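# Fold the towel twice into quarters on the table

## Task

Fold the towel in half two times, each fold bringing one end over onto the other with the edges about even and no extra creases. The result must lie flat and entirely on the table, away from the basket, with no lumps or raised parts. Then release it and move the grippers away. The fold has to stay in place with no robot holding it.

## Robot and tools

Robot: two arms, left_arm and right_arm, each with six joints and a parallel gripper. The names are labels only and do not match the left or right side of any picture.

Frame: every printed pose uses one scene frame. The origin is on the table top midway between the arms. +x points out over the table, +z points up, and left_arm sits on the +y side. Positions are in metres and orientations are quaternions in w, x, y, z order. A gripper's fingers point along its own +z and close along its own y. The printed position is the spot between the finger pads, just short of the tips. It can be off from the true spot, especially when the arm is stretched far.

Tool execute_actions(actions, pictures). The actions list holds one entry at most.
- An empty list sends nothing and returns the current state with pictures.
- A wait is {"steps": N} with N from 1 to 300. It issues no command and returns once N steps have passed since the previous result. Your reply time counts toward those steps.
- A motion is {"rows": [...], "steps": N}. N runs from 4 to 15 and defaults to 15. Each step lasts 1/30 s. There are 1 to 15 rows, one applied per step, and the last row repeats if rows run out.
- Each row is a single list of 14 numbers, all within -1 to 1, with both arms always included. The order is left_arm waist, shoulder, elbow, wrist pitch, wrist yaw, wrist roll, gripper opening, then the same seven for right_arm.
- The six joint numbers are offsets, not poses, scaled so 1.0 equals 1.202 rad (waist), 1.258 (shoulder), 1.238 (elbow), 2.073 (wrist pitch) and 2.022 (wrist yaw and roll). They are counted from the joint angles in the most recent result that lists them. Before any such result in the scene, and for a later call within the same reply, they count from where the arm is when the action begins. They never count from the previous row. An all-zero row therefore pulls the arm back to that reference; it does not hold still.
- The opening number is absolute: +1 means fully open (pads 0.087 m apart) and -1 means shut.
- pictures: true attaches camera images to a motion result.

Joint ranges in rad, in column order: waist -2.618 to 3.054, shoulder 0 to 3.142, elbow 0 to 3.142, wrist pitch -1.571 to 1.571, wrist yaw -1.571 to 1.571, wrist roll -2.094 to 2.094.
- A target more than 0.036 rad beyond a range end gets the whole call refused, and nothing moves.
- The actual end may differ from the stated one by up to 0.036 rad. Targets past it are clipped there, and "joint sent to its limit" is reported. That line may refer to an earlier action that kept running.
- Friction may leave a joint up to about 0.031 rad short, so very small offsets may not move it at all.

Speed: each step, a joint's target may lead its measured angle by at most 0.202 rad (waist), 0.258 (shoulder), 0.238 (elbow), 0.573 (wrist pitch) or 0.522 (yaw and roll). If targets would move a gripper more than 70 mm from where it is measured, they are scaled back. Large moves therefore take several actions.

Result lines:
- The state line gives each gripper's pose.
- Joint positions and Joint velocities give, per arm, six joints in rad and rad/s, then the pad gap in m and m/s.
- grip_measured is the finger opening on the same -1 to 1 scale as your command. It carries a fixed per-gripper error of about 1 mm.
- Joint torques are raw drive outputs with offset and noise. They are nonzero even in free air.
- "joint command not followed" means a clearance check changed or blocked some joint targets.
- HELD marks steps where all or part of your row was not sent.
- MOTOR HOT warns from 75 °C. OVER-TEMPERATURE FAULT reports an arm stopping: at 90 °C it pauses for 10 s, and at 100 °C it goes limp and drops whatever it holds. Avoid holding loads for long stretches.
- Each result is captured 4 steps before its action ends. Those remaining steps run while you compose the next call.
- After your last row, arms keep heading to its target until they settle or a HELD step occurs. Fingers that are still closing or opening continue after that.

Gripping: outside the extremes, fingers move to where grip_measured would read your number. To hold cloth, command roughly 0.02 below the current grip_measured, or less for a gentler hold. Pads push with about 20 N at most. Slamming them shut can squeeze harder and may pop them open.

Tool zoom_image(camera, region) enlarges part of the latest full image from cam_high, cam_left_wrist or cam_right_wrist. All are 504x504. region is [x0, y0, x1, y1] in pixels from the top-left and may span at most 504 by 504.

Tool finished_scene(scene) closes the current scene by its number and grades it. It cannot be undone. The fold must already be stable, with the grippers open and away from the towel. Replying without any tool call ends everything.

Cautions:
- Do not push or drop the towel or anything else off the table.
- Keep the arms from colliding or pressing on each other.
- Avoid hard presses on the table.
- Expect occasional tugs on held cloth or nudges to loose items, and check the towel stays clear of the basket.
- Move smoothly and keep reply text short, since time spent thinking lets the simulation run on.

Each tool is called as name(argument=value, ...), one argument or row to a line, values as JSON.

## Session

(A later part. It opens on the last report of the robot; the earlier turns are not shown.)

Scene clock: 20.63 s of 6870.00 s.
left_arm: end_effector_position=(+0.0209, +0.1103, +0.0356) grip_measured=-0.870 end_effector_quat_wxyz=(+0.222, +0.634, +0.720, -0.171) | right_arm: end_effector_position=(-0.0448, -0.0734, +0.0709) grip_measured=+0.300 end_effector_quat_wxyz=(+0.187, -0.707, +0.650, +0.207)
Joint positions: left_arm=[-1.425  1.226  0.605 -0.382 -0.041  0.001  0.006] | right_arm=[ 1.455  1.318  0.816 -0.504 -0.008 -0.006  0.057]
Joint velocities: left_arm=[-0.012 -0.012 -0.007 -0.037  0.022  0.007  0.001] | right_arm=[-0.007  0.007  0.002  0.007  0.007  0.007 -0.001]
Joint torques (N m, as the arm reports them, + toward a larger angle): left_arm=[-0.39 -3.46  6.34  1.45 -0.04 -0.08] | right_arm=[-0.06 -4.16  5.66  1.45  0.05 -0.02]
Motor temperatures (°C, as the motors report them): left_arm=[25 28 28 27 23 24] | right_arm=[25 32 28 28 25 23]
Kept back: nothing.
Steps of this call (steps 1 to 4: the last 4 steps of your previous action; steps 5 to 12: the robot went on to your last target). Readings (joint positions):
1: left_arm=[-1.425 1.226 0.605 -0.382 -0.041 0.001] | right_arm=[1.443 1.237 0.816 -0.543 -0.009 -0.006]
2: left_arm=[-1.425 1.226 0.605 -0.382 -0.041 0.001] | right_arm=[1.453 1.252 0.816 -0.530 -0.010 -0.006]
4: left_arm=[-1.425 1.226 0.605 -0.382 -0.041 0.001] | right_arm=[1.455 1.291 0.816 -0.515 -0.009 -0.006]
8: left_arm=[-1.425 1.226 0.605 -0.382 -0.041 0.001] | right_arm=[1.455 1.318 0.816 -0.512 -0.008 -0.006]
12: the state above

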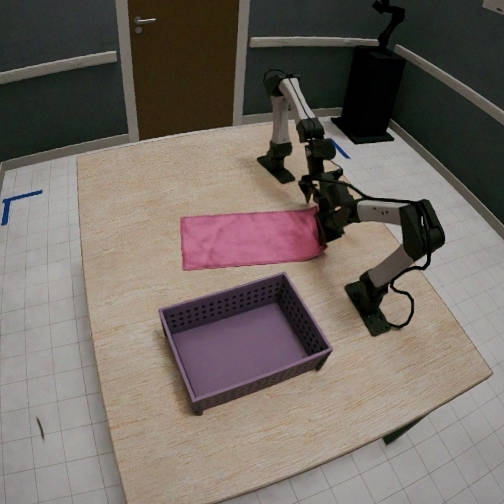

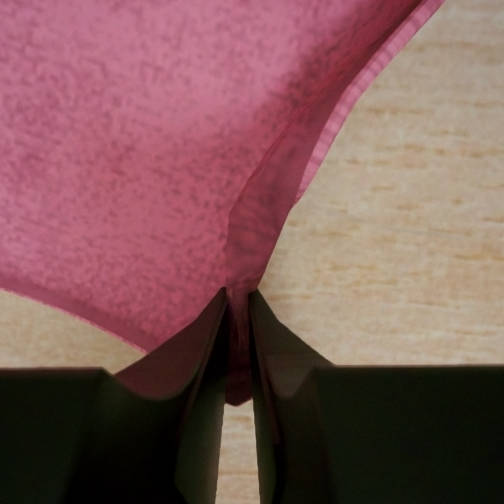

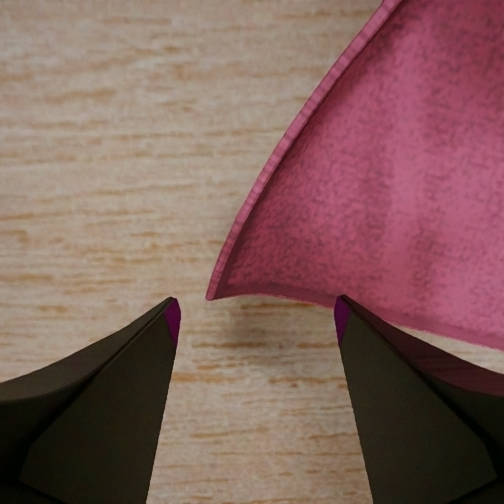

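execute_actions(
  actions=[
    {"rows":[[0,0,0,0,0,0,-1,-0.02,0,-0.01,0.03,0,0,0.3],[0,0,0,0,0,0,-1,-0.038,0.01,-0.03,0.06,0,0,0.3],[0,0,0,0,0,0,-1,-0.038,0.02,-0.05,0.09,0,0,0.3],[0,0,0,0,0,0,-1,-0.038,0.03,-0.07,0.12,0,0,0.3],[0,0,0,0,0,0,-1,-0.038,0.04,-0.09,0.14,0,0,0.3],[0,0,0,0,0,0,-1,-0.038,0.05,-0.11,0.14,0,0,0.3],[0,0,0,0,0,0,-1,-0.038,0.06,-0.125,0.14,0,0,0.3],[0,0,0,0,0,0,-1,-0.038,0.07,-0.14,0.14,0,0,0.3],[0,0,0,0,0,0,-1,-0.038,0.08,-0.155,0.14,0,0,0.3],[0,0,0,0,0,0,-1,-0.038,0.09,-0.155,0.14,0,0,0.3],[0,0,0,0,0,0,-1,-0.038,0.1,-0.155,0.14,0,0,0.3]],"steps":15},
  ],
)

execute_actions(
  actions=[
    {"rows":[[0,0,0,0,0,0,-1,0,0.03,-0.01,0,0,0,0.3],[0,0,0,0,0,0,-1,0,0.03,-0.01,0,0,0,0.15],[0,0,0,0,0,0,-1,0,0.03,-0.01,0,0,0,0],[0,0,0,0,0,0,-1,0,0.03,-0.01,0,0,0,-0.15],[0,0,0,0,0,0,-1,0,0.03,-0.01,0,0,0,-0.3],[0,0,0,0,0,0,-1,0,0.03,-0.01,0,0,0,-0.45],[0,0,0,0,0,0,-1,0,0.03,-0.01,0,0,0,-0.6],[0,0,0,0,0,0,-1,0,0.03,-0.01,0,0,0,-0.75],[0,0,0,0,0,0,-1,0,0.03,-0.01,0,0,0,-0.88],[0,0,0,0,0,0,-1,0,0.03,-0.01,0,0,0,-1]],"steps":15},
  ],
)

execute_actions(
  actions=[
    {"steps":4},
  ],
  pictures=true,
)

Scene clock: 21.43 s of 6870.00 s.
left_arm: end_effector_position=(+0.0208, +0.1115, +0.0351) grip_measured=-0.870 end_effector_quat_wxyz=(+0.220, +0.635, +0.721, -0.169) | right_arm: end_effector_position=(-0.0341, -0.0766, +0.0176) grip_measured=+0.300 end_effector_quat_wxyz=(+0.189, -0.696, +0.663, +0.201)
Joint positions: left_arm=[-1.425  1.226  0.605 -0.388 -0.041  0.001  0.006] | right_arm=[ 1.419  1.398  0.651 -0.264 -0.008 -0.006  0.057]
Joint velocities: left_arm=[ 0.002 -0.012 -0.007  0.051 -0.022  0.007  0.001] | right_arm=[ 0.017  0.491 -0.315 -0.022 -0.007 -0.022  0.001]
Joint torques (N m, as the arm reports them, + toward a larger angle): left_arm=[-0.49 -3.55  6.28  1.43 -0.04 -0.11] | right_arm=[-1.36 -4.08  5.75  1.71 -0.02  0.02]
Motor temperatures (°C, as the motors report them): left_arm=[25 27 28 27 23 24] | right_arm=[25 32 28 28 25 23]
Steps of this call (steps 1 to 13: the robot went on to your last target; steps 14 to 24: the first 11 steps of this action). Readings (joint positions):
14: left_arm=[-1.425 1.226 0.605 -0.382 -0.041 0.001] | right_arm=[1.453 1.318 0.816 -0.497 -0.008 -0.006]
15: left_arm=[-1.425 1.226 0.605 -0.382 -0.041 0.001] | right_arm=[1.447 1.318 0.813 -0.482 -0.009 -0.006]
17: left_arm=[-1.425 1.226 0.605 -0.382 -0.041 0.001] | right_arm=[1.428 1.319 0.789 -0.417 -0.009 -0.006]
21: left_arm=[-1.425 1.226 0.605 -0.383 -0.041 0.001] | right_arm=[1.419 1.354 0.705 -0.291 -0.008 -0.006]
24: the state above

Scene clock: 21.93 s of 6870.00 s.
left_arm: end_effector_position=(+0.0208, +0.1113, +0.0351) grip_measured=-0.870 end_effector_quat_wxyz=(+0.221, +0.635, +0.721, -0.170) | right_arm: end_effector_position=(-0.0313, -0.0718, +0.0140) grip_measured=-0.903 end_effector_quat_wxyz=(+0.200, -0.694, +0.662, +0.200)
Joint positions: left_arm=[-1.425  1.226  0.605 -0.387 -0.041  0.001  0.006] | right_arm=[ 1.419  1.416  0.643 -0.224  0.008 -0.009  0.004]
Joint velocities: left_arm=[ 0.002  0.007 -0.002  0.022 -0.007 -0.022  0.   ] | right_arm=[ 0.002 -0.002  0.007  0.007  0.022 -0.022 -0.112]
Joint torques (N m, as the arm reports them, + toward a larger angle): left_arm=[-0.56 -3.54  6.37  1.43 -0.02 -0.09] | right_arm=[-0.57 -2.42  5.1   1.31 -0.14 -0.07]
Motor temperatures (°C, as the motors report them): left_arm=[25 27 28 27 23 24] | right_arm=[25 31 28 28 25 23]
Steps of this call (steps 1 to 4: the last 4 steps of your previous action; steps 5 to 15: the first 11 steps of this action, its rows measured from where the robot was after step 4). Readings (joint positions):
4: left_arm=[-1.425 1.226 0.605 -0.387 -0.041 0.001] | right_arm=[1.419 1.416 0.643 -0.229 -0.004 -0.009]
5: left_arm=[-1.425 1.226 0.605 -0.387 -0.041 0.001] | right_arm=[1.419 1.416 0.643 -0.229 -0.004 -0.009]
6: left_arm=[-1.425 1.226 0.605 -0.387 -0.041 0.001] | right_arm=[1.419 1.416 0.643 -0.229 -0.003 -0.009]
8: left_arm=[-1.425 1.226 0.605 -0.387 -0.041 0.001] | right_arm=[1.419 1.416 0.643 -0.228 0.005 -0.009]
12: left_arm=[-1.425 1.226 0.605 -0.387 -0.041 0.001] | right_arm=[1.419 1.416 0.643 -0.225 0.008 -0.009]
15: the state above

Scene clock: 22.07 s of 6870.00 s.
left_arm: end_effector_position=(+0.0208, +0.1113, +0.0351) grip_measured=-0.870 end_effector_quat_wxyz=(+0.221, +0.635, +0.721, -0.170) | right_arm: end_effector_position=(-0.0313, -0.0718, +0.0140) grip_measured=-0.897 end_effector_quat_wxyz=(+0.200, -0.694, +0.662, +0.200)
Joint positions: left_arm=[-1.425  1.226  0.605 -0.387 -0.041  0.001  0.006] | right_arm=[ 1.419  1.416  0.643 -0.224  0.008 -0.009  0.005]
Joint velocities: left_arm=[-0.007 -0.002 -0.002 -0.051 -0.007  0.007 -0.   ] | right_arm=[-0.002 -0.007 -0.007 -0.007  0.037 -0.022 -0.001]
Joint torques (N m, as the arm reports them, + toward a larger angle): left_arm=[-0.73 -3.55  6.25  1.43 -0.03 -0.07] | right_arm=[-0.34 -2.36  5.23  1.28 -0.15 -0.02]
Motor temperatures (°C, as the motors report them): left_arm=[25 27 28 27 23 24] | right_arm=[25 31 28 28 25 23]
Kept back: nothing.
Steps of this call (steps 1 to 4: the last 4 steps of your previous action). Readings (joint positions):
1: left_arm=[-1.425 1.226 0.605 -0.387 -0.041 0.001] | right_arm=[1.419 1.416 0.643 -0.224 0.008 -0.009]
2: left_arm=[-1.425 1.226 0.605 -0.387 -0.041 0.001] | right_arm=[1.419 1.416 0.643 -0.224 0.008 -0.009]
4: the state above

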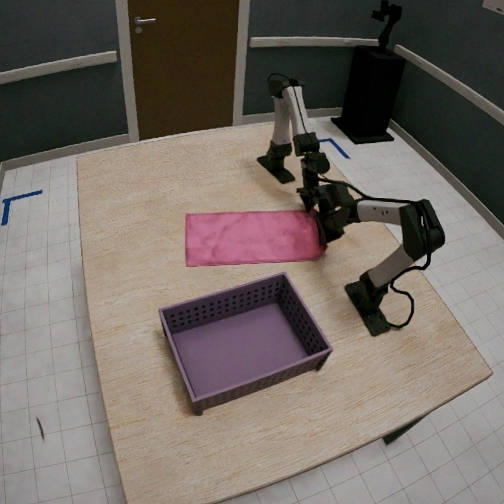

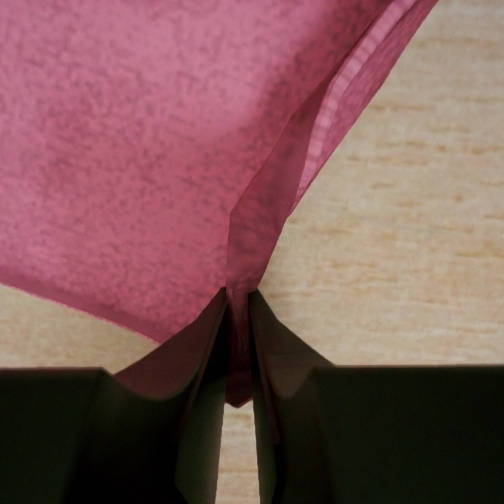

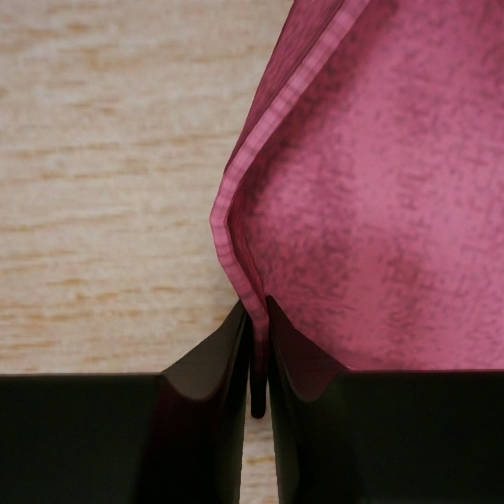

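execute_actions(
  actions=[
    {"rows":[[0,0,0.02,-0.03,0,0,-1,0,-0.02,0.04,-0.03,0,0,-1],[0,0,0.05,-0.07,0,0,-1,0,-0.03,0.08,-0.07,0,0,-1],[0,-0.01,0.09,-0.11,0,0,-1,0,-0.04,0.12,-0.12,0,0,-1],[0,-0.02,0.13,-0.14,0,0,-1,0,-0.05,0.16,-0.16,0,0,-1],[0,-0.02,0.175,-0.17,0,0,-1,0,-0.055,0.205,-0.2,0,0,-1],[0,-0.02,0.22,-0.2,0,0,-1,0,-0.055,0.25,-0.235,0,0,-1],[0,-0.02,0.265,-0.23,0,0,-1,0,-0.055,0.295,-0.27,0,0,-1],[0,-0.02,0.31,-0.26,0,0,-1,0,-0.055,0.34,-0.3,0,0,-1],[0,-0.02,0.355,-0.29,0,0,-1,0,-0.055,0.39,-0.33,0,0,-1],[0,-0.02,0.4,-0.315,0,0,-1,0,-0.055,0.44,-0.36,0,0,-1],[0,-0.01,0.445,-0.34,0,0,-1,0,-0.055,0.49,-0.39,0,0,-1],[0,-0.01,0.49,-0.36,0,0,-1,0,-0.055,0.54,-0.415,0,0,-1],[0,-0.01,0.54,-0.38,0,0,-1,0,-0.055,0.585,-0.435,0,0,-1],[0,-0.01,0.585,-0.38,0,0,-1,0,-0.055,0.63,-0.435,0,0,-1],[0,-0.01,0.625,-0.38,0,0,-1,0,-0.055,0.665,-0.435,0,0,-1]],"steps":15},
  ],
)

execute_actions(
  actions=[
    {"steps":16},
  ],
  pictures=true,
)

Scene clock: 22.87 s of 6870.00 s.
left_arm: end_effector_position=(+0.0189, +0.1221, +0.1391) grip_measured=-0.871 end_effector_quat_wxyz=(+0.190, +0.643, +0.728, -0.144) | right_arm: end_effector_position=(-0.0302, -0.0799, +0.1269) grip_measured=-0.898 end_effector_quat_wxyz=(+0.163, -0.703, +0.673, +0.159)
Joint positions: left_arm=[-1.425  1.191  1.034 -0.932 -0.038  0.     0.006] | right_arm=[ 1.419  1.354  1.104 -0.861  0.014 -0.007  0.004]
Joint velocities: left_arm=[ 0.002  0.007  1.829 -1.619  0.007  0.007 -0.001] | right_arm=[ 0.007 -0.027  1.907 -1.868  0.007  0.051  0.   ]
Joint torques (N m, as the arm reports them, + toward a larger angle): left_arm=[-0.5  -1.89  7.28  1.96 -0.05 -0.09] | right_arm=[-0.46 -6.21  8.88  2.17 -0.04  0.  ]
Motor temperatures (°C, as the motors report them): left_arm=[25 27 28 27 23 24] | right_arm=[25 31 28 28 25 23]
Steps of this call (steps 1 to 13: the robot went on to your last target; steps 14 to 24: the first 11 steps of this action). Readings (joint positions):
14: left_arm=[-1.425 1.226 0.607 -0.391 -0.041 0.001] | right_arm=[1.419 1.416 0.649 -0.231 0.008 -0.009]
15: left_arm=[-1.425 1.226 0.615 -0.410 -0.041 0.001] | right_arm=[1.419 1.416 0.665 -0.257 0.008 -0.009]
17: left_arm=[-1.425 1.225 0.666 -0.496 -0.041 0.001] | right_arm=[1.419 1.409 0.733 -0.357 0.008 -0.009]
21: left_arm=[-1.425 1.203 0.854 -0.754 -0.041 0.000] | right_arm=[1.419 1.367 0.921 -0.656 0.010 -0.008]
24: the state above

Scene clock: 23.40 s of 6870.00 s.
left_arm: end_effector_position=(+0.0204, +0.1101, +0.2360) grip_measured=-0.871 end_effector_quat_wxyz=(+0.239, +0.629, +0.715, -0.188) | right_arm: end_effector_position=(-0.0306, -0.0689, +0.2284) grip_measured=-0.898 end_effector_quat_wxyz=(+0.205, -0.691, +0.662, +0.203)
Joint positions: left_arm=[-1.425  1.199  1.384 -1.139 -0.038  0.     0.006] | right_arm=[ 1.419  1.344  1.463 -1.105  0.014 -0.006  0.004]
Joint velocities: left_arm=[-0.007 -0.002  0.007 -0.125  0.007 -0.022 -0.001] | right_arm=[-0.032 -0.007 -0.022 -0.051 -0.051 -0.066  0.001]
Joint torques (N m, as the arm reports them, + toward a larger angle): left_arm=[-0.4  -2.17  5.9   1.31 -0.07 -0.1 ] | right_arm=[-0.3  -4.99  6.37  1.23 -0.1   0.  ]
Motor temperatures (°C, as the motors report them): left_arm=[25 27 28 27 23 24] | right_arm=[25 31 28 28 25 23]
Kept back: nothing.
Steps of this call (steps 1 to 4: the last 4 steps of your previous action; steps 5 to 16: the robot went on to your last target). Readings (joint positions):
1: left_arm=[-1.425 1.191 1.096 -0.982 -0.038 0.000] | right_arm=[1.419 1.352 1.170 -0.922 0.014 -0.006]
2: left_arm=[-1.425 1.191 1.157 -1.023 -0.038 0.000] | right_arm=[1.419 1.352 1.235 -0.975 0.014 -0.006]
4: left_arm=[-1.425 1.191 1.276 -1.077 -0.038 0.000] | right_arm=[1.419 1.352 1.356 -1.040 0.014 -0.006]
8: left_arm=[-1.425 1.191 1.384 -1.089 -0.038 0.000] | right_arm=[1.419 1.344 1.462 -1.056 0.014 -0.006]
16: the state above

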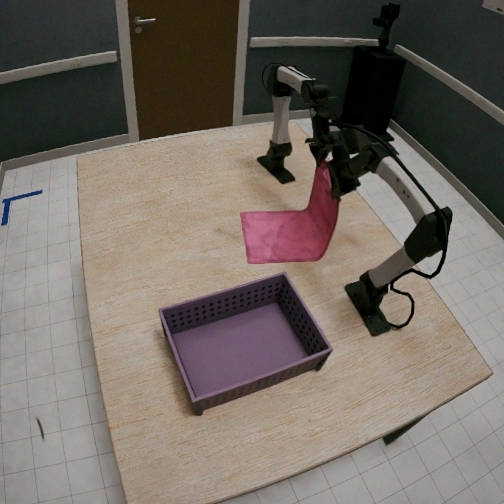

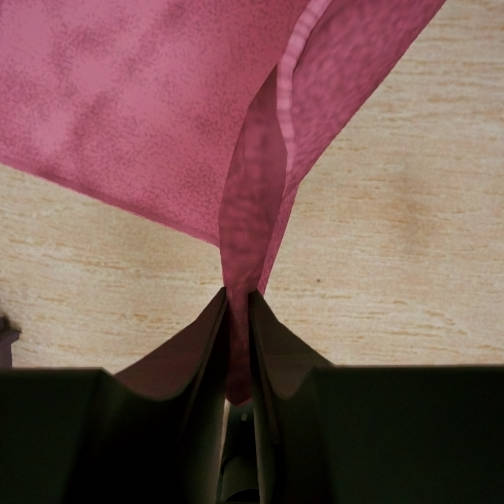

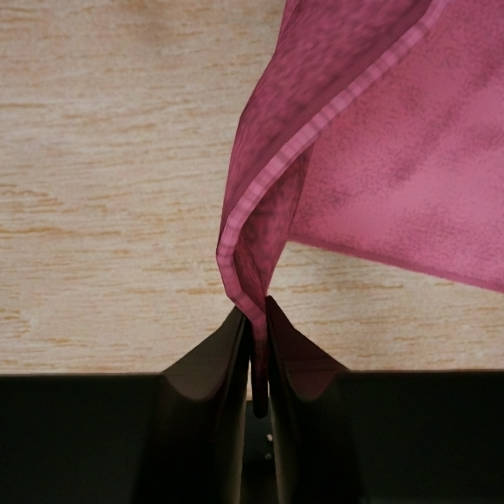

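execute_actions(
  actions=[
    {"rows":[[0.03,0.012,-0.015,0.02,0,0,-1,-0.03,-0.01,-0.027,0.015,0,-0.02,-1],[0.06,0.025,-0.03,0.04,0,0,-1,-0.06,-0.02,-0.054,0.03,0,-0.04,-1],[0.09,0.04,-0.045,0.06,0,0,-1,-0.09,-0.03,-0.08,0.045,0,-0.07,-1],[0.12,0.052,-0.06,0.08,0,0,-1,-0.12,-0.04,-0.108,0.06,0,-0.07,-1],[0.15,0.065,-0.075,0.1,0,0,-1,-0.15,-0.048,-0.135,0.075,0,-0.07,-1],[0.18,0.08,-0.09,0.12,0,0,-1,-0.18,-0.055,-0.162,0.09,0,-0.07,-1],[0.21,0.092,-0.105,0.135,0,0,-1,-0.21,-0.06,-0.19,0.105,0,-0.07,-1],[0.24,0.105,-0.12,0.15,0,0,-1,-0.24,-0.066,-0.216,0.12,0,-0.07,-1],[0.265,0.12,-0.135,0.15,0,0,-1,-0.27,-0.07,-0.245,0.12,0,-0.07,-1],[0.285,0.133,-0.15,0.15,0,0,-1,-0.3,-0.07,-0.272,0.12,0,-0.07,-1]],"steps":15},
  ],
)

execute_actions(
  actions=[
    {"steps":8},
  ],
  pictures=true,
)

Scene clock: 25.07 s of 6870.00 s.
left_arm: end_effector_position=(+0.1176, +0.0904, +0.1754) grip_measured=-0.871 end_effector_quat_wxyz=(+0.251, +0.515, +0.808, -0.141) | right_arm: end_effector_position=(+0.0661, -0.0937, +0.1648) grip_measured=-0.898 end_effector_quat_wxyz=(+0.227, -0.624, +0.734, +0.142)
Joint positions: left_arm=[-1.115  1.339  1.242 -0.891 -0.036  0.     0.006] | right_arm=[ 1.097  1.283  1.175 -0.921  0.013 -0.122  0.004]
Joint velocities: left_arm=[ 0.652  0.549 -0.51   0.359 -0.007  0.022  0.   ] | right_arm=[-0.799 -0.042 -0.716  0.271  0.066 -0.022  0.   ]
Joint torques (N m, as the arm reports them, + toward a larger angle): left_arm=[-1.19 -5.15  5.67  1.48  0.07 -0.09] | right_arm=[ 0.33 -6.98  6.37  1.58 -0.12 -0.12]
Motor temperatures (°C, as the motors report them): left_arm=[25 27 28 27 23 24] | right_arm=[25 31 29 28 25 23]
Steps of this call (steps 1 to 15: the robot went on to your last target; steps 16 to 39: nothing new was sent; steps 40 to 50: the first 11 steps of this action). Readings (joint positions):
40: left_arm=[-1.422 1.199 1.384 -1.143 -0.037 0.000] | right_arm=[1.416 1.344 1.460 -1.109 0.012 -0.011]
41: left_arm=[-1.409 1.200 1.382 -1.133 -0.034 0.000] | right_arm=[1.404 1.342 1.451 -1.098 0.011 -0.023]
43: left_arm=[-1.354 1.209 1.369 -1.090 -0.032 0.000] | right_arm=[1.352 1.329 1.405 -1.060 0.009 -0.063]
47: left_arm=[-1.210 1.275 1.301 -0.962 -0.033 0.000] | right_arm=[1.202 1.296 1.270 -0.974 0.010 -0.108]
50: the state above

Scene clock: 25.33 s of 6870.00 s.
left_arm: end_effector_position=(+0.1269, +0.0885, +0.1587) grip_measured=-0.871 end_effector_quat_wxyz=(+0.244, +0.506, +0.816, -0.134) | right_arm: end_effector_position=(+0.0772, -0.0943, +0.1566) grip_measured=-0.898 end_effector_quat_wxyz=(+0.234, -0.615, +0.740, +0.138)
Joint positions: left_arm=[-1.09   1.373  1.21  -0.845 -0.033  0.     0.006] | right_arm=[ 1.063  1.283  1.138 -0.877  0.016 -0.135  0.004]
Joint velocities: left_arm=[-0.007  0.002  0.007  0.051  0.007  0.022  0.002] | right_arm=[ 0.012  0.007 -0.007  0.051 -0.051 -0.066 -0.   ]
Joint torques (N m, as the arm reports them, + toward a larger angle): left_arm=[ 0.   -5.34  5.78  1.54 -0.08 -0.11] | right_arm=[-0.84 -7.13  5.96  1.44 -0.03 -0.03]
Motor temperatures (°C, as the motors report them): left_arm=[25 27 28 27 23 24] | right_arm=[25 31 29 28 25 23]
Kept back: nothing.
Steps of this call (steps 1 to 4: the last 4 steps of your previous action; steps 5 to 8: the robot went on to your last target). Readings (joint positions):
1: left_arm=[-1.098 1.356 1.227 -0.880 -0.036 0.000] | right_arm=[1.076 1.283 1.155 -0.914 0.015 -0.125]
2: left_arm=[-1.091 1.367 1.217 -0.872 -0.036 0.000] | right_arm=[1.066 1.283 1.143 -0.907 0.016 -0.127]
4: left_arm=[-1.090 1.373 1.210 -0.861 -0.033 0.000] | right_arm=[1.063 1.283 1.138 -0.891 0.016 -0.131]
8: the state above

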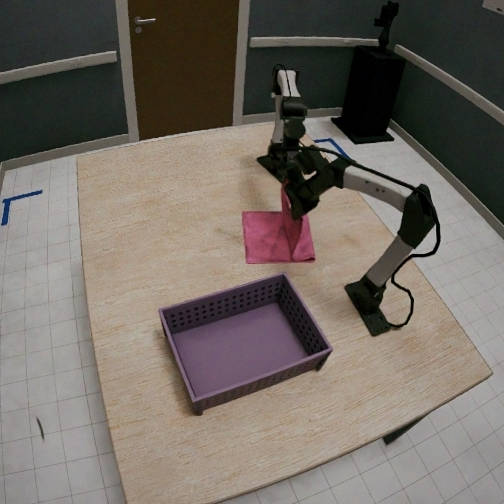

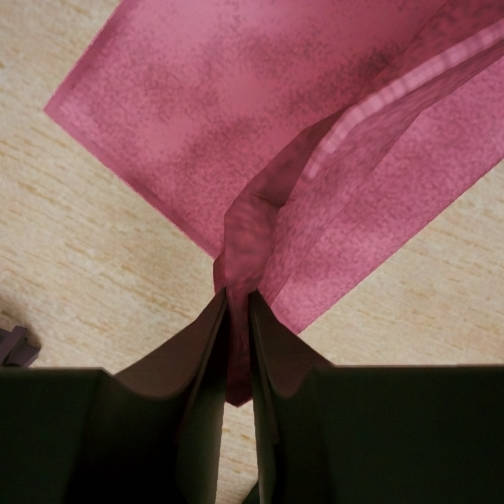

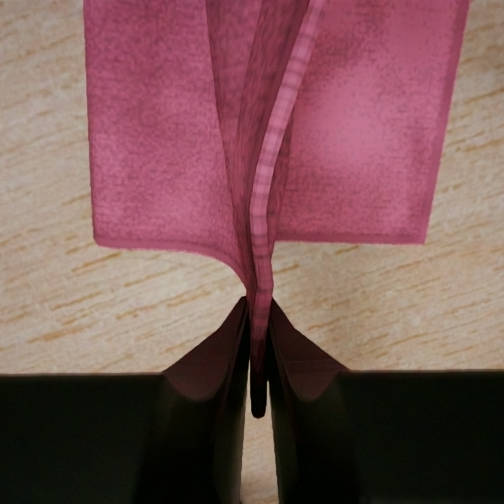

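execute_actions(
  actions=[
    {"rows":[[0,0.01,-0.015,0.03,0,0,-1,0,0,-0.025,0.035,0,0,-1],[0,0.025,-0.03,0.06,0,0,-1,0,0.01,-0.05,0.07,0,0,-1],[0.01,0.04,-0.05,0.09,0,0,-1,-0.01,0.015,-0.075,0.1,0,0,-1],[0.02,0.055,-0.07,0.115,0,0,-1,-0.02,0.025,-0.1,0.13,0,-0.02,-1],[0.03,0.07,-0.09,0.14,0,0,-1,-0.03,0.03,-0.13,0.155,0,-0.04,-1],[0.045,0.09,-0.105,0.165,0,0,-1,-0.045,0.04,-0.16,0.18,0,-0.06,-1],[0.06,0.11,-0.12,0.185,0,0,-1,-0.06,0.05,-0.185,0.2,0,-0.06,-1],[0.075,0.13,-0.13,0.205,0,0,-1,-0.08,0.06,-0.21,0.22,0,-0.06,-1],[0.09,0.15,-0.14,0.22,0,0,-1,-0.095,0.07,-0.23,0.24,0,-0.06,-1],[0.105,0.17,-0.15,0.24,0,0,-1,-0.11,0.08,-0.25,0.255,0,-0.06,-1],[0.12,0.185,-0.158,0.24,0,0,-1,-0.125,0.09,-0.265,0.255,0,-0.06,-1],[0.135,0.2,-0.158,0.24,0,0,-1,-0.14,0.1,-0.28,0.255,0,-0.06,-1],[0.15,0.215,-0.158,0.24,0,0,-1,-0.155,0.11,-0.29,0.255,0,-0.06,-1],[0.162,0.232,-0.158,0.24,0,0,-1,-0.168,0.118,-0.29,0.255,0,-0.06,-1]],"steps":15},
  ],
)

execute_actions(
  actions=[
    {"steps":14},
  ],
  pictures=true,
)

Scene clock: 26.17 s of 6870.00 s.
left_arm: end_effector_position=(+0.1796, +0.0631, +0.0859) grip_measured=-0.871 end_effector_quat_wxyz=(+0.265, +0.462, +0.836, -0.131) | right_arm: end_effector_position=(+0.1177, -0.0883, +0.0796) grip_measured=-0.898 end_effector_quat_wxyz=(+0.263, -0.604, +0.742, +0.123)
Joint positions: left_arm=[-0.989  1.551  1.062 -0.482 -0.032  0.     0.006] | right_arm=[ 0.956  1.354  0.867 -0.495  0.015 -0.222  0.004]
Joint velocities: left_arm=[ 0.53   0.828 -0.437  0.916 -0.007 -0.051  0.   ] | right_arm=[-0.564  0.476 -0.759  0.872  0.037 -0.154  0.   ]
Joint torques (N m, as the arm reports them, + toward a larger angle): left_arm=[ 0.3  -6.4   5.25  1.44 -0.04 -0.09] | right_arm=[-0.97 -4.51  6.24  1.46 -0.06 -0.11]
Motor temperatures (°C, as the motors report them): left_arm=[25 27 28 27 23 24] | right_arm=[25 31 29 28 25 23]
Steps of this call (steps 1 to 14: the robot went on to your last target; steps 15 to 25: the first 11 steps of this action). Readings (joint positions):
15: left_arm=[-1.090 1.373 1.210 -0.836 -0.033 0.000] | right_arm=[1.063 1.283 1.136 -0.869 0.016 -0.138]
16: left_arm=[-1.090 1.373 1.208 -0.823 -0.033 0.000] | right_arm=[1.063 1.283 1.127 -0.849 0.016 -0.138]
18: left_arm=[-1.088 1.383 1.190 -0.760 -0.033 0.000] | right_arm=[1.062 1.283 1.087 -0.778 0.016 -0.142]
22: left_arm=[-1.045 1.460 1.115 -0.592 -0.032 0.000] | right_arm=[1.017 1.306 0.958 -0.607 0.015 -0.198]
25: the state above

Scene clock: 26.63 s of 6870.00 s.
left_arm: end_effector_position=(+0.2135, +0.0686, +0.0511) grip_measured=-0.871 end_effector_quat_wxyz=(+0.265, +0.427, +0.856, -0.118) | right_arm: end_effector_position=(+0.1445, -0.0981, +0.0487) grip_measured=-0.898 end_effector_quat_wxyz=(+0.266, -0.581, +0.762, +0.107)
Joint positions: left_arm=[-0.904  1.658  1.033 -0.358 -0.028  0.     0.006] | right_arm=[ 0.87   1.42   0.793 -0.363  0.015 -0.246  0.004]
Joint velocities: left_arm=[-0.017 -0.007  0.002 -0.007 -0.022  0.022  0.   ] | right_arm=[-0.012 -0.002 -0.002 -0.007 -0.022 -0.007 -0.   ]
Joint torques (N m, as the arm reports them, + toward a larger angle): left_arm=[ 0.11 -6.79  5.12  1.52 -0.06 -0.07] | right_arm=[-0.85 -5.09  5.25  1.5   0.01 -0.11]
Motor temperatures (°C, as the motors report them): left_arm=[25 27 28 27 23 24] | right_arm=[25 31 29 28 25 23]
Kept back: nothing.
Steps of this call (steps 1 to 4: the last 4 steps of your previous action; steps 5 to 14: the robot went on to your last target). Readings (joint positions):
1: left_arm=[-0.970 1.579 1.050 -0.458 -0.032 0.000] | right_arm=[0.937 1.370 0.843 -0.469 0.015 -0.227]
2: left_arm=[-0.951 1.603 1.041 -0.440 -0.032 0.000] | right_arm=[0.918 1.385 0.823 -0.448 0.015 -0.231]
4: left_arm=[-0.919 1.641 1.035 -0.413 -0.031 0.000] | right_arm=[0.885 1.410 0.799 -0.419 0.015 -0.237]
8: left_arm=[-0.904 1.658 1.033 -0.378 -0.028 0.000] | right_arm=[0.870 1.420 0.793 -0.379 0.015 -0.243]
14: the state above

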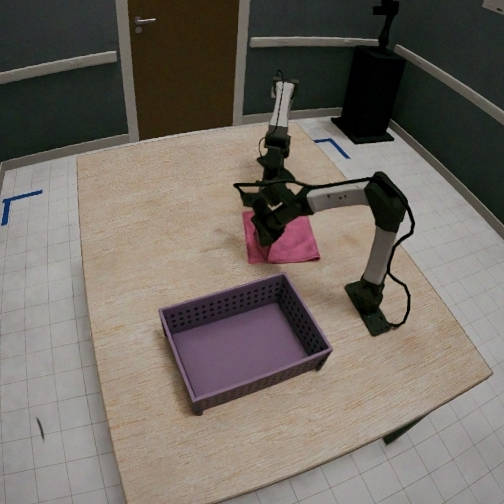

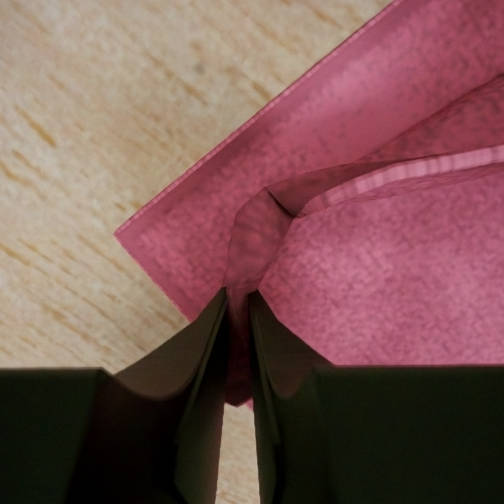

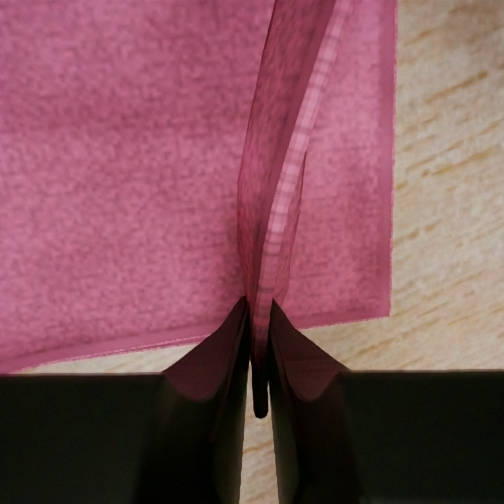

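execute_actions(
  actions=[
    {"rows":[[0,0,-0.02,0,0,0,-1,-0.02,0,-0.02,0,0,0,-1],[0,0,-0.03,0,0,0,-1,-0.045,0,-0.035,0,0,0,-1],[0,0,-0.03,0,0,0,-1,-0.045,0,-0.035,0,0,0,-1],[0,0,-0.03,0,0,0,-1,-0.045,0,-0.035,0,0,0,-1],[0,0,-0.03,0,0,0,-1,-0.045,0,-0.035,0,0,0,-1],[0,0,-0.03,0,0,0,-1,-0.045,0,-0.035,0,0,0,-0.6],[0,0,-0.03,0,0,0,-1,-0.045,0,-0.035,0,0,0,-0.2],[0,0,-0.03,0,0,0,-1,-0.06,-0.03,-0.035,0,0,0,0.2],[0,0,-0.03,0,0,0,-1,-0.075,-0.07,-0.035,-0.02,0,0,0.3],[0,0,-0.03,0,0,0,-1,-0.075,-0.12,-0.035,-0.05,0,0,0.3],[0,0,-0.03,0,0,0,-1,-0.075,-0.17,-0.035,-0.09,0,0,0.3],[0,0,-0.03,0,0,0,-1,-0.075,-0.22,-0.035,-0.13,0,0,0.3],[0,0,-0.03,0,0,0,-1,-0.075,-0.27,-0.035,-0.17,0,0,0.3],[0,0,-0.03,0,0,0,-1,-0.075,-0.32,-0.035,-0.2,0,0.06,0.3],[0,0,-0.03,0,0,0,-1,-0.075,-0.38,-0.035,-0.22,0,0.12,0.3]],"steps":15},
  ],
)

execute_actions(
  actions=[
    {"steps":12},
  ],
)

execute_actions(
  actions=[
    {"rows":[[0,0,0,0,0,0.08,-1,0,0,0,0,0,0,0.3],[-0.01,0,0,-0.01,0,0.16,-1,0,0,0,0,0,0,0.3],[-0.02,0,0,-0.02,0,0.24,-1,0,0,0,0,0,0,0.3],[-0.03,0,0,-0.03,0,0.32,-1,0,0,0,0,0,0,0.3],[-0.04,0,0,-0.035,0,0.4,-1,0,0,0,0,0,0,0.3],[-0.05,0,0,-0.035,0,0.42,-1,0,0,0,0,0,0,0.3],[-0.06,0,0,-0.035,0,0.42,-1,0,0,0,0,0,0,0.3],[-0.07,0,0,-0.035,0,0.42,-1,0,0,0,0,0,0,0.3]],"steps":15},
  ],
)

execute_actions(
  actions=[
    {"steps":8},
  ],
  pictures=true,
)

Scene clock: 27.47 s of 6870.00 s.
left_arm: end_effector_position=(+0.2111, +0.0716, +0.0471) grip_measured=-0.871 end_effector_quat_wxyz=(+0.260, +0.428, +0.858, -0.116) | right_arm: end_effector_position=(+0.1540, -0.1245, +0.0534) grip_measured=+0.293 end_effector_quat_wxyz=(+0.266, -0.555, +0.783, +0.097)
Joint positions: left_arm=[-0.904  1.658  1.021 -0.357 -0.027  0.     0.006] | right_arm=[ 0.798  1.349  0.76  -0.409  0.014 -0.247  0.057]
Joint velocities: left_arm=[-0.002 -0.017  0.002  0.007  0.022 -0.022  0.001] | right_arm=[-0.232 -1.346 -0.085 -1.062  0.037 -0.051  0.013]
Joint torques (N m, as the arm reports them, + toward a larger angle): left_arm=[-0.69 -7.22  4.75  1.45 -0.04 -0.08] | right_arm=[ -0.77 -10.79   6.08   1.47  -0.07  -0.05]
Motor temperatures (°C, as the motors report them): left_arm=[25 27 28 28 23 24] | right_arm=[25 31 29 28 25 23]
Steps of this call (steps 1 to 14: the robot went on to your last target; steps 15 to 25: the first 11 steps of this action). Readings (joint positions):
15: left_arm=[-0.904 1.658 1.033 -0.358 -0.028 0.000] | right_arm=[0.869 1.420 0.793 -0.363 0.015 -0.247]
16: left_arm=[-0.904 1.658 1.032 -0.357 -0.028 0.000] | right_arm=[0.862 1.420 0.790 -0.362 0.014 -0.247]
18: left_arm=[-0.904 1.658 1.028 -0.357 -0.028 0.000] | right_arm=[0.838 1.420 0.779 -0.360 0.014 -0.247]
22: left_arm=[-0.904 1.658 1.022 -0.357 -0.027 0.000] | right_arm=[0.823 1.419 0.767 -0.360 0.014 -0.247]
25: the state above

Scene clock: 27.87 s of 6870.00 s.
left_arm: end_effector_position=(+0.2111, +0.0716, +0.0471) grip_measured=-0.871 end_effector_quat_wxyz=(+0.260, +0.428, +0.858, -0.116) | right_arm: end_effector_position=(+0.1087, -0.1820, +0.1156) grip_measured=+0.300 end_effector_quat_wxyz=(+0.278, -0.464, +0.830, +0.134)
Joint positions: left_arm=[-0.904  1.658  1.021 -0.357 -0.027  0.     0.006] | right_arm=[ 0.789  0.934  0.759 -0.769  0.014 -0.043  0.057]
Joint velocities: left_arm=[-0.002 -0.007 -0.002  0.051  0.037  0.007 -0.001] | right_arm=[-0.022 -0.002 -0.002 -0.3    0.007  0.168 -0.   ]
Joint torques (N m, as the arm reports them, + toward a larger angle): left_arm=[-0.68 -7.11  4.74  1.41 -0.05 -0.08] | right_arm=[-1.13 -0.98  6.09  1.38 -0.02  0.13]
Motor temperatures (°C, as the motors report them): left_arm=[25 27 28 28 23 24] | right_arm=[25 31 29 28 25 23]
Kept back: nothing.
Steps of this call (steps 1 to 4: the last 4 steps of your previous action; steps 5 to 12: the robot went on to your last target). Readings (joint positions):
1: left_arm=[-0.904 1.658 1.021 -0.357 -0.027 0.000] | right_arm=[0.792 1.295 0.759 -0.450 0.014 -0.247]
2: left_arm=[-0.904 1.658 1.021 -0.357 -0.027 0.000] | right_arm=[0.790 1.231 0.759 -0.495 0.014 -0.247]
4: left_arm=[-0.904 1.658 1.021 -0.357 -0.027 0.000] | right_arm=[0.789 1.088 0.759 -0.590 0.014 -0.194]
8: left_arm=[-0.904 1.658 1.021 -0.357 -0.027 0.000] | right_arm=[0.789 0.934 0.759 -0.706 0.014 -0.087]
12: the state above

Scene clock: 28.23 s of 6870.00 s.
left_arm: end_effector_position=(+0.2095, +0.0702, +0.0490) grip_measured=-0.871 end_effector_quat_wxyz=(+0.264, +0.728, +0.632, -0.027) | right_arm: end_effector_position=(+0.1080, -0.1829, +0.1151) grip_measured=+0.300 end_effector_quat_wxyz=(+0.276, -0.464, +0.831, +0.133)
Joint positions: left_arm=[-0.981  1.658  1.021 -0.397 -0.027  0.708  0.006] | right_arm=[ 0.789  0.934  0.759 -0.774  0.014 -0.041  0.057]
Joint velocities: left_arm=[-0.12   0.007 -0.002 -0.095  0.007  0.872  0.   ] | right_arm=[ 0.012  0.012  0.007 -0.022 -0.007 -0.051  0.   ]
Joint torques (N m, as the arm reports them, + toward a larger angle): left_arm=[-0.54 -7.11  6.38  1.2   0.04 -0.07] | right_arm=[-0.38 -1.52  6.74  1.44 -0.02 -0.06]
Motor temperatures (°C, as the motors report them): left_arm=[25 28 29 28 23 24] | right_arm=[25 31 29 28 25 23]
Steps of this call (steps 1 to 11: the first 11 steps of this action). Readings (joint positions):
1: left_arm=[-0.904 1.658 1.021 -0.357 -0.027 0.022] | right_arm=[0.789 0.934 0.759 -0.774 0.014 -0.041]
2: left_arm=[-0.904 1.658 1.021 -0.357 -0.027 0.072] | right_arm=[0.789 0.934 0.759 -0.774 0.014 -0.041]
4: left_arm=[-0.909 1.658 1.021 -0.362 -0.028 0.234] | right_arm=[0.789 0.934 0.759 -0.774 0.014 -0.041]
8: left_arm=[-0.953 1.658 1.021 -0.387 -0.028 0.578] | right_arm=[0.789 0.934 0.759 -0.774 0.014 -0.041]
11: the state above

Scene clock: 28.50 s of 6870.00 s.
left_arm: end_effector_position=(+0.2124, +0.0705, +0.0500) grip_measured=-0.871 end_effector_quat_wxyz=(+0.262, +0.764, +0.590, -0.012) | right_arm: end_effector_position=(+0.1080, -0.1829, +0.1151) grip_measured=+0.300 end_effector_quat_wxyz=(+0.276, -0.464, +0.831, +0.133)
Joint positions: left_arm=[-0.983  1.658  1.021 -0.404 -0.027  0.819  0.006] | right_arm=[ 0.789  0.934  0.759 -0.774  0.014 -0.041  0.057]
Joint velocities: left_arm=[ 0.007 -0.007 -0.007 -0.051  0.022  0.066 -0.001] | right_arm=[-0.007 -0.012 -0.002 -0.022 -0.051 -0.007 -0.   ]
Joint torques (N m, as the arm reports them, + toward a larger angle): left_arm=[-0.81 -7.2   6.3   1.15  0.05 -0.05] | right_arm=[-0.45 -1.5   6.81  1.47 -0.05  0.  ]
Motor temperatures (°C, as the motors report them): left_arm=[25 28 29 28 23 24] | right_arm=[25 31 29 28 25 23]
Kept back: nothing.
Steps of this call (steps 1 to 4: the last 4 steps of your previous action; steps 5 to 8: the robot went on to your last target). Readings (joint positions):
1: left_arm=[-0.983 1.658 1.021 -0.400 -0.027 0.735] | right_arm=[0.789 0.934 0.759 -0.774 0.014 -0.041]
2: left_arm=[-0.983 1.658 1.021 -0.401 -0.027 0.756] | right_arm=[0.789 0.934 0.759 -0.774 0.014 -0.041]
4: left_arm=[-0.983 1.658 1.021 -0.403 -0.027 0.787] | right_arm=[0.789 0.934 0.759 -0.774 0.014 -0.041]
8: the state above

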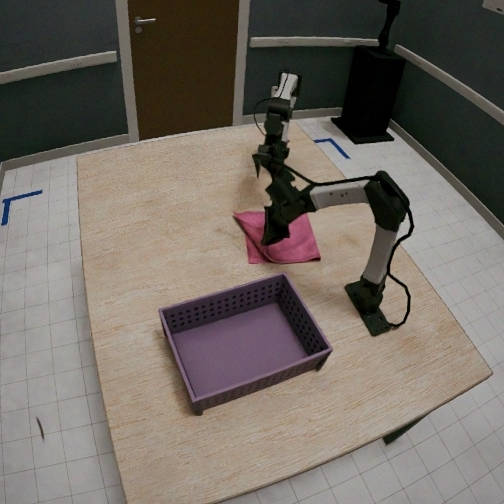

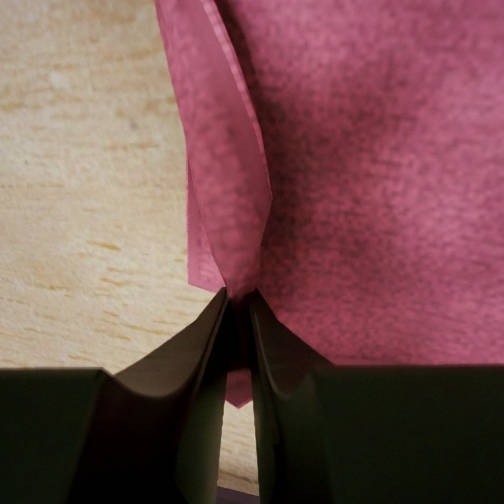

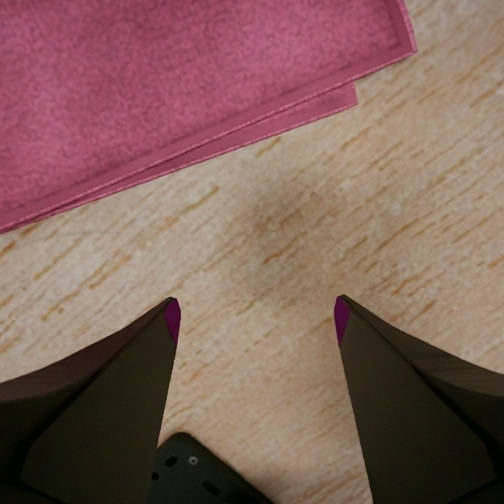

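execute_actions(
  actions=[],
)

Scene clock: 29.13 s of 6870.00 s.
left_arm: end_effector_position=(+0.2131, +0.0705, +0.0502) grip_measured=-0.871 end_effector_quat_wxyz=(+0.261, +0.770, +0.582, -0.009) | right_arm: end_effector_position=(+0.1080, -0.1829, +0.1151) grip_measured=+0.300 end_effector_quat_wxyz=(+0.276, -0.464, +0.831, +0.133)
Joint positions: left_arm=[-0.983  1.658  1.021 -0.405 -0.027  0.841  0.006] | right_arm=[ 0.789  0.934  0.759 -0.774  0.014 -0.041  0.057]
Joint velocities: left_arm=[ 0.002 -0.007 -0.007 -0.051 -0.007 -0.022  0.001] | right_arm=[-0.012 -0.002 -0.012 -0.037 -0.051  0.037  0.001]
Joint torques (N m, as the arm reports them, + toward a larger angle): left_arm=[-0.88 -7.18  6.26  1.17  0.05 -0.04] | right_arm=[-0.34 -1.65  6.97  1.46  0.01 -0.01]
Motor temperatures (°C, as the motors report them): left_arm=[25 28 29 28 23 24] | right_arm=[25 31 29 28 25 23]
Kept back: nothing.
Steps of this call (steps 1 to 19: the robot went on to your last target). Readings (joint positions):
1: left_arm=[-0.983 1.658 1.021 -0.404 -0.027 0.824] | right_arm=[0.789 0.934 0.759 -0.774 0.014 -0.041]
2: left_arm=[-0.983 1.658 1.021 -0.404 -0.027 0.827] | right_arm=[0.789 0.934 0.759 -0.774 0.014 -0.041]
4: left_arm=[-0.983 1.658 1.021 -0.404 -0.027 0.832] | right_arm=[0.789 0.934 0.759 -0.774 0.014 -0.041]
8: left_arm=[-0.983 1.658 1.021 -0.405 -0.027 0.837] | right_arm=[0.789 0.934 0.759 -0.774 0.014 -0.041]
19: the state above

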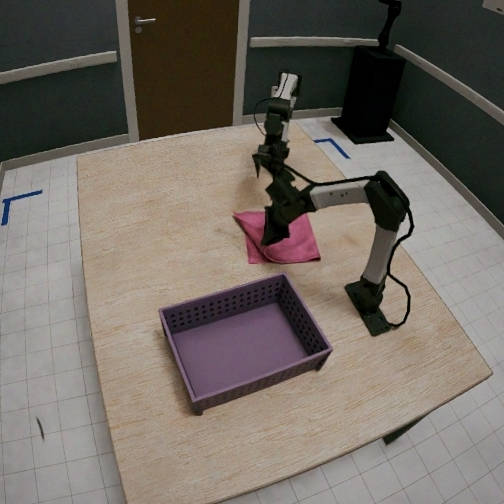

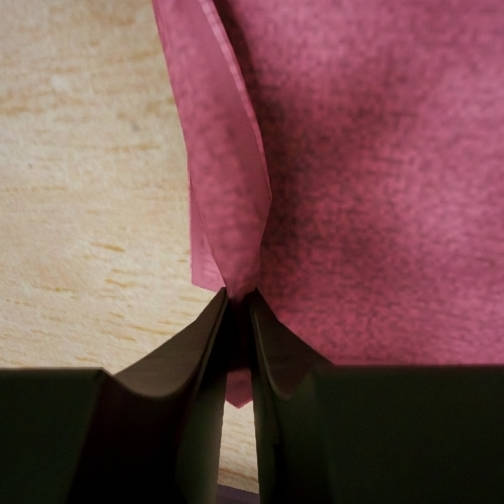

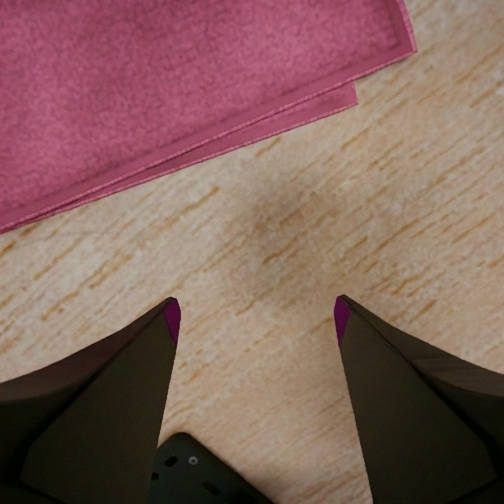

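execute_actions(
  actions=[
    {"rows":[[-0.01,-0.012,-0.012,0,0,0,-1,0,0,0,0,0,0,0.3],[-0.02,-0.024,-0.024,0,0,-0.01,-1,0,0,0,0,0,0,0.3],[-0.03,-0.036,-0.036,0,0,-0.02,-1,0,0,0,0,0,0,0.3],[-0.04,-0.048,-0.048,0,0,-0.03,-1,0,0,0,0,0,0,0.3],[-0.05,-0.06,-0.06,0,0,-0.04,-1,0,0,0,0,0,0,0.3],[-0.062,-0.071,-0.072,0,0,-0.04,-1,0,0,0,0,0,0,0.3]],"steps":15},
  ],
  pictures=true,
)

Scene clock: 29.80 s of 6870.00 s.
left_arm: end_effector_position=(+0.1828, +0.0691, +0.0579) grip_measured=-0.871 end_effector_quat_wxyz=(+0.271, +0.770, +0.577, -0.028) | right_arm: end_effector_position=(+0.1080, -0.1829, +0.1151) grip_measured=+0.300 end_effector_quat_wxyz=(+0.276, -0.464, +0.831, +0.133)
Joint positions: left_arm=[-1.052  1.574  0.959 -0.404 -0.028  0.781  0.006] | right_arm=[ 0.789  0.934  0.759 -0.774  0.014 -0.041  0.057]
Joint velocities: left_arm=[-0.007 -0.012 -0.002 -0.007  0.037 -0.081 -0.   ] | right_arm=[-0.012 -0.002  0.012 -0.022 -0.037 -0.022  0.   ]
Joint torques (N m, as the arm reports them, + toward a larger angle): left_arm=[-0.88 -6.7   4.58  1.38  0.02 -0.17] | right_arm=[-0.51 -1.8   6.92  1.43  0.02 -0.02]
Motor temperatures (°C, as the motors report them): left_arm=[25 28 29 28 23 24] | right_arm=[25 31 29 28 25 23]
Steps of this call (steps 1 to 9: the robot went on to your last target; steps 10 to 20: the first 11 steps of this action). Readings (joint positions):
10: left_arm=[-0.983 1.658 1.021 -0.405 -0.027 0.841] | right_arm=[0.789 0.934 0.759 -0.774 0.014 -0.041]
11: left_arm=[-0.984 1.657 1.021 -0.405 -0.027 0.839] | right_arm=[0.789 0.934 0.759 -0.774 0.014 -0.041]
13: left_arm=[-0.996 1.639 1.007 -0.404 -0.028 0.825] | right_arm=[0.789 0.934 0.759 -0.774 0.014 -0.041]
17: left_arm=[-1.043 1.581 0.963 -0.404 -0.028 0.792] | right_arm=[0.789 0.934 0.759 -0.774 0.014 -0.041]
20: the state above

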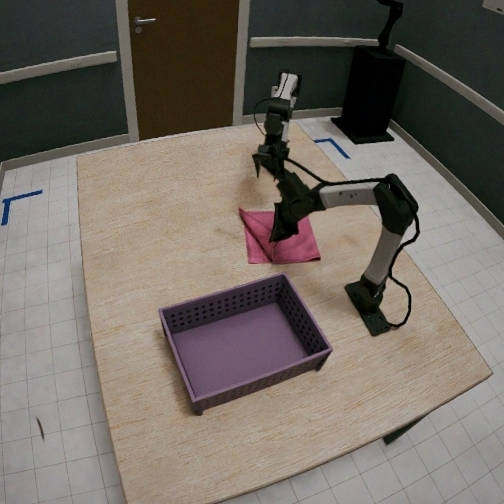

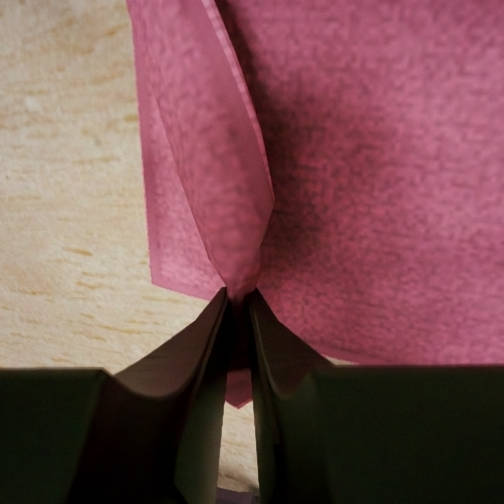

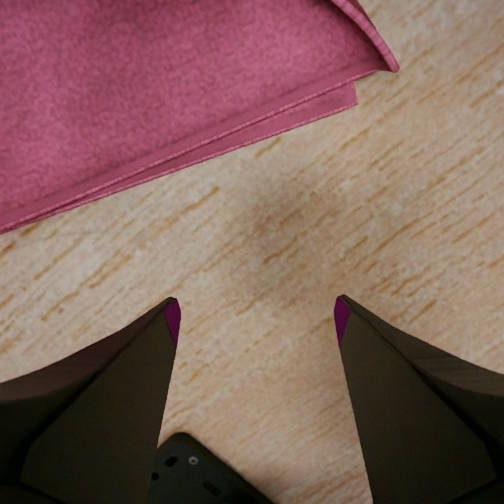

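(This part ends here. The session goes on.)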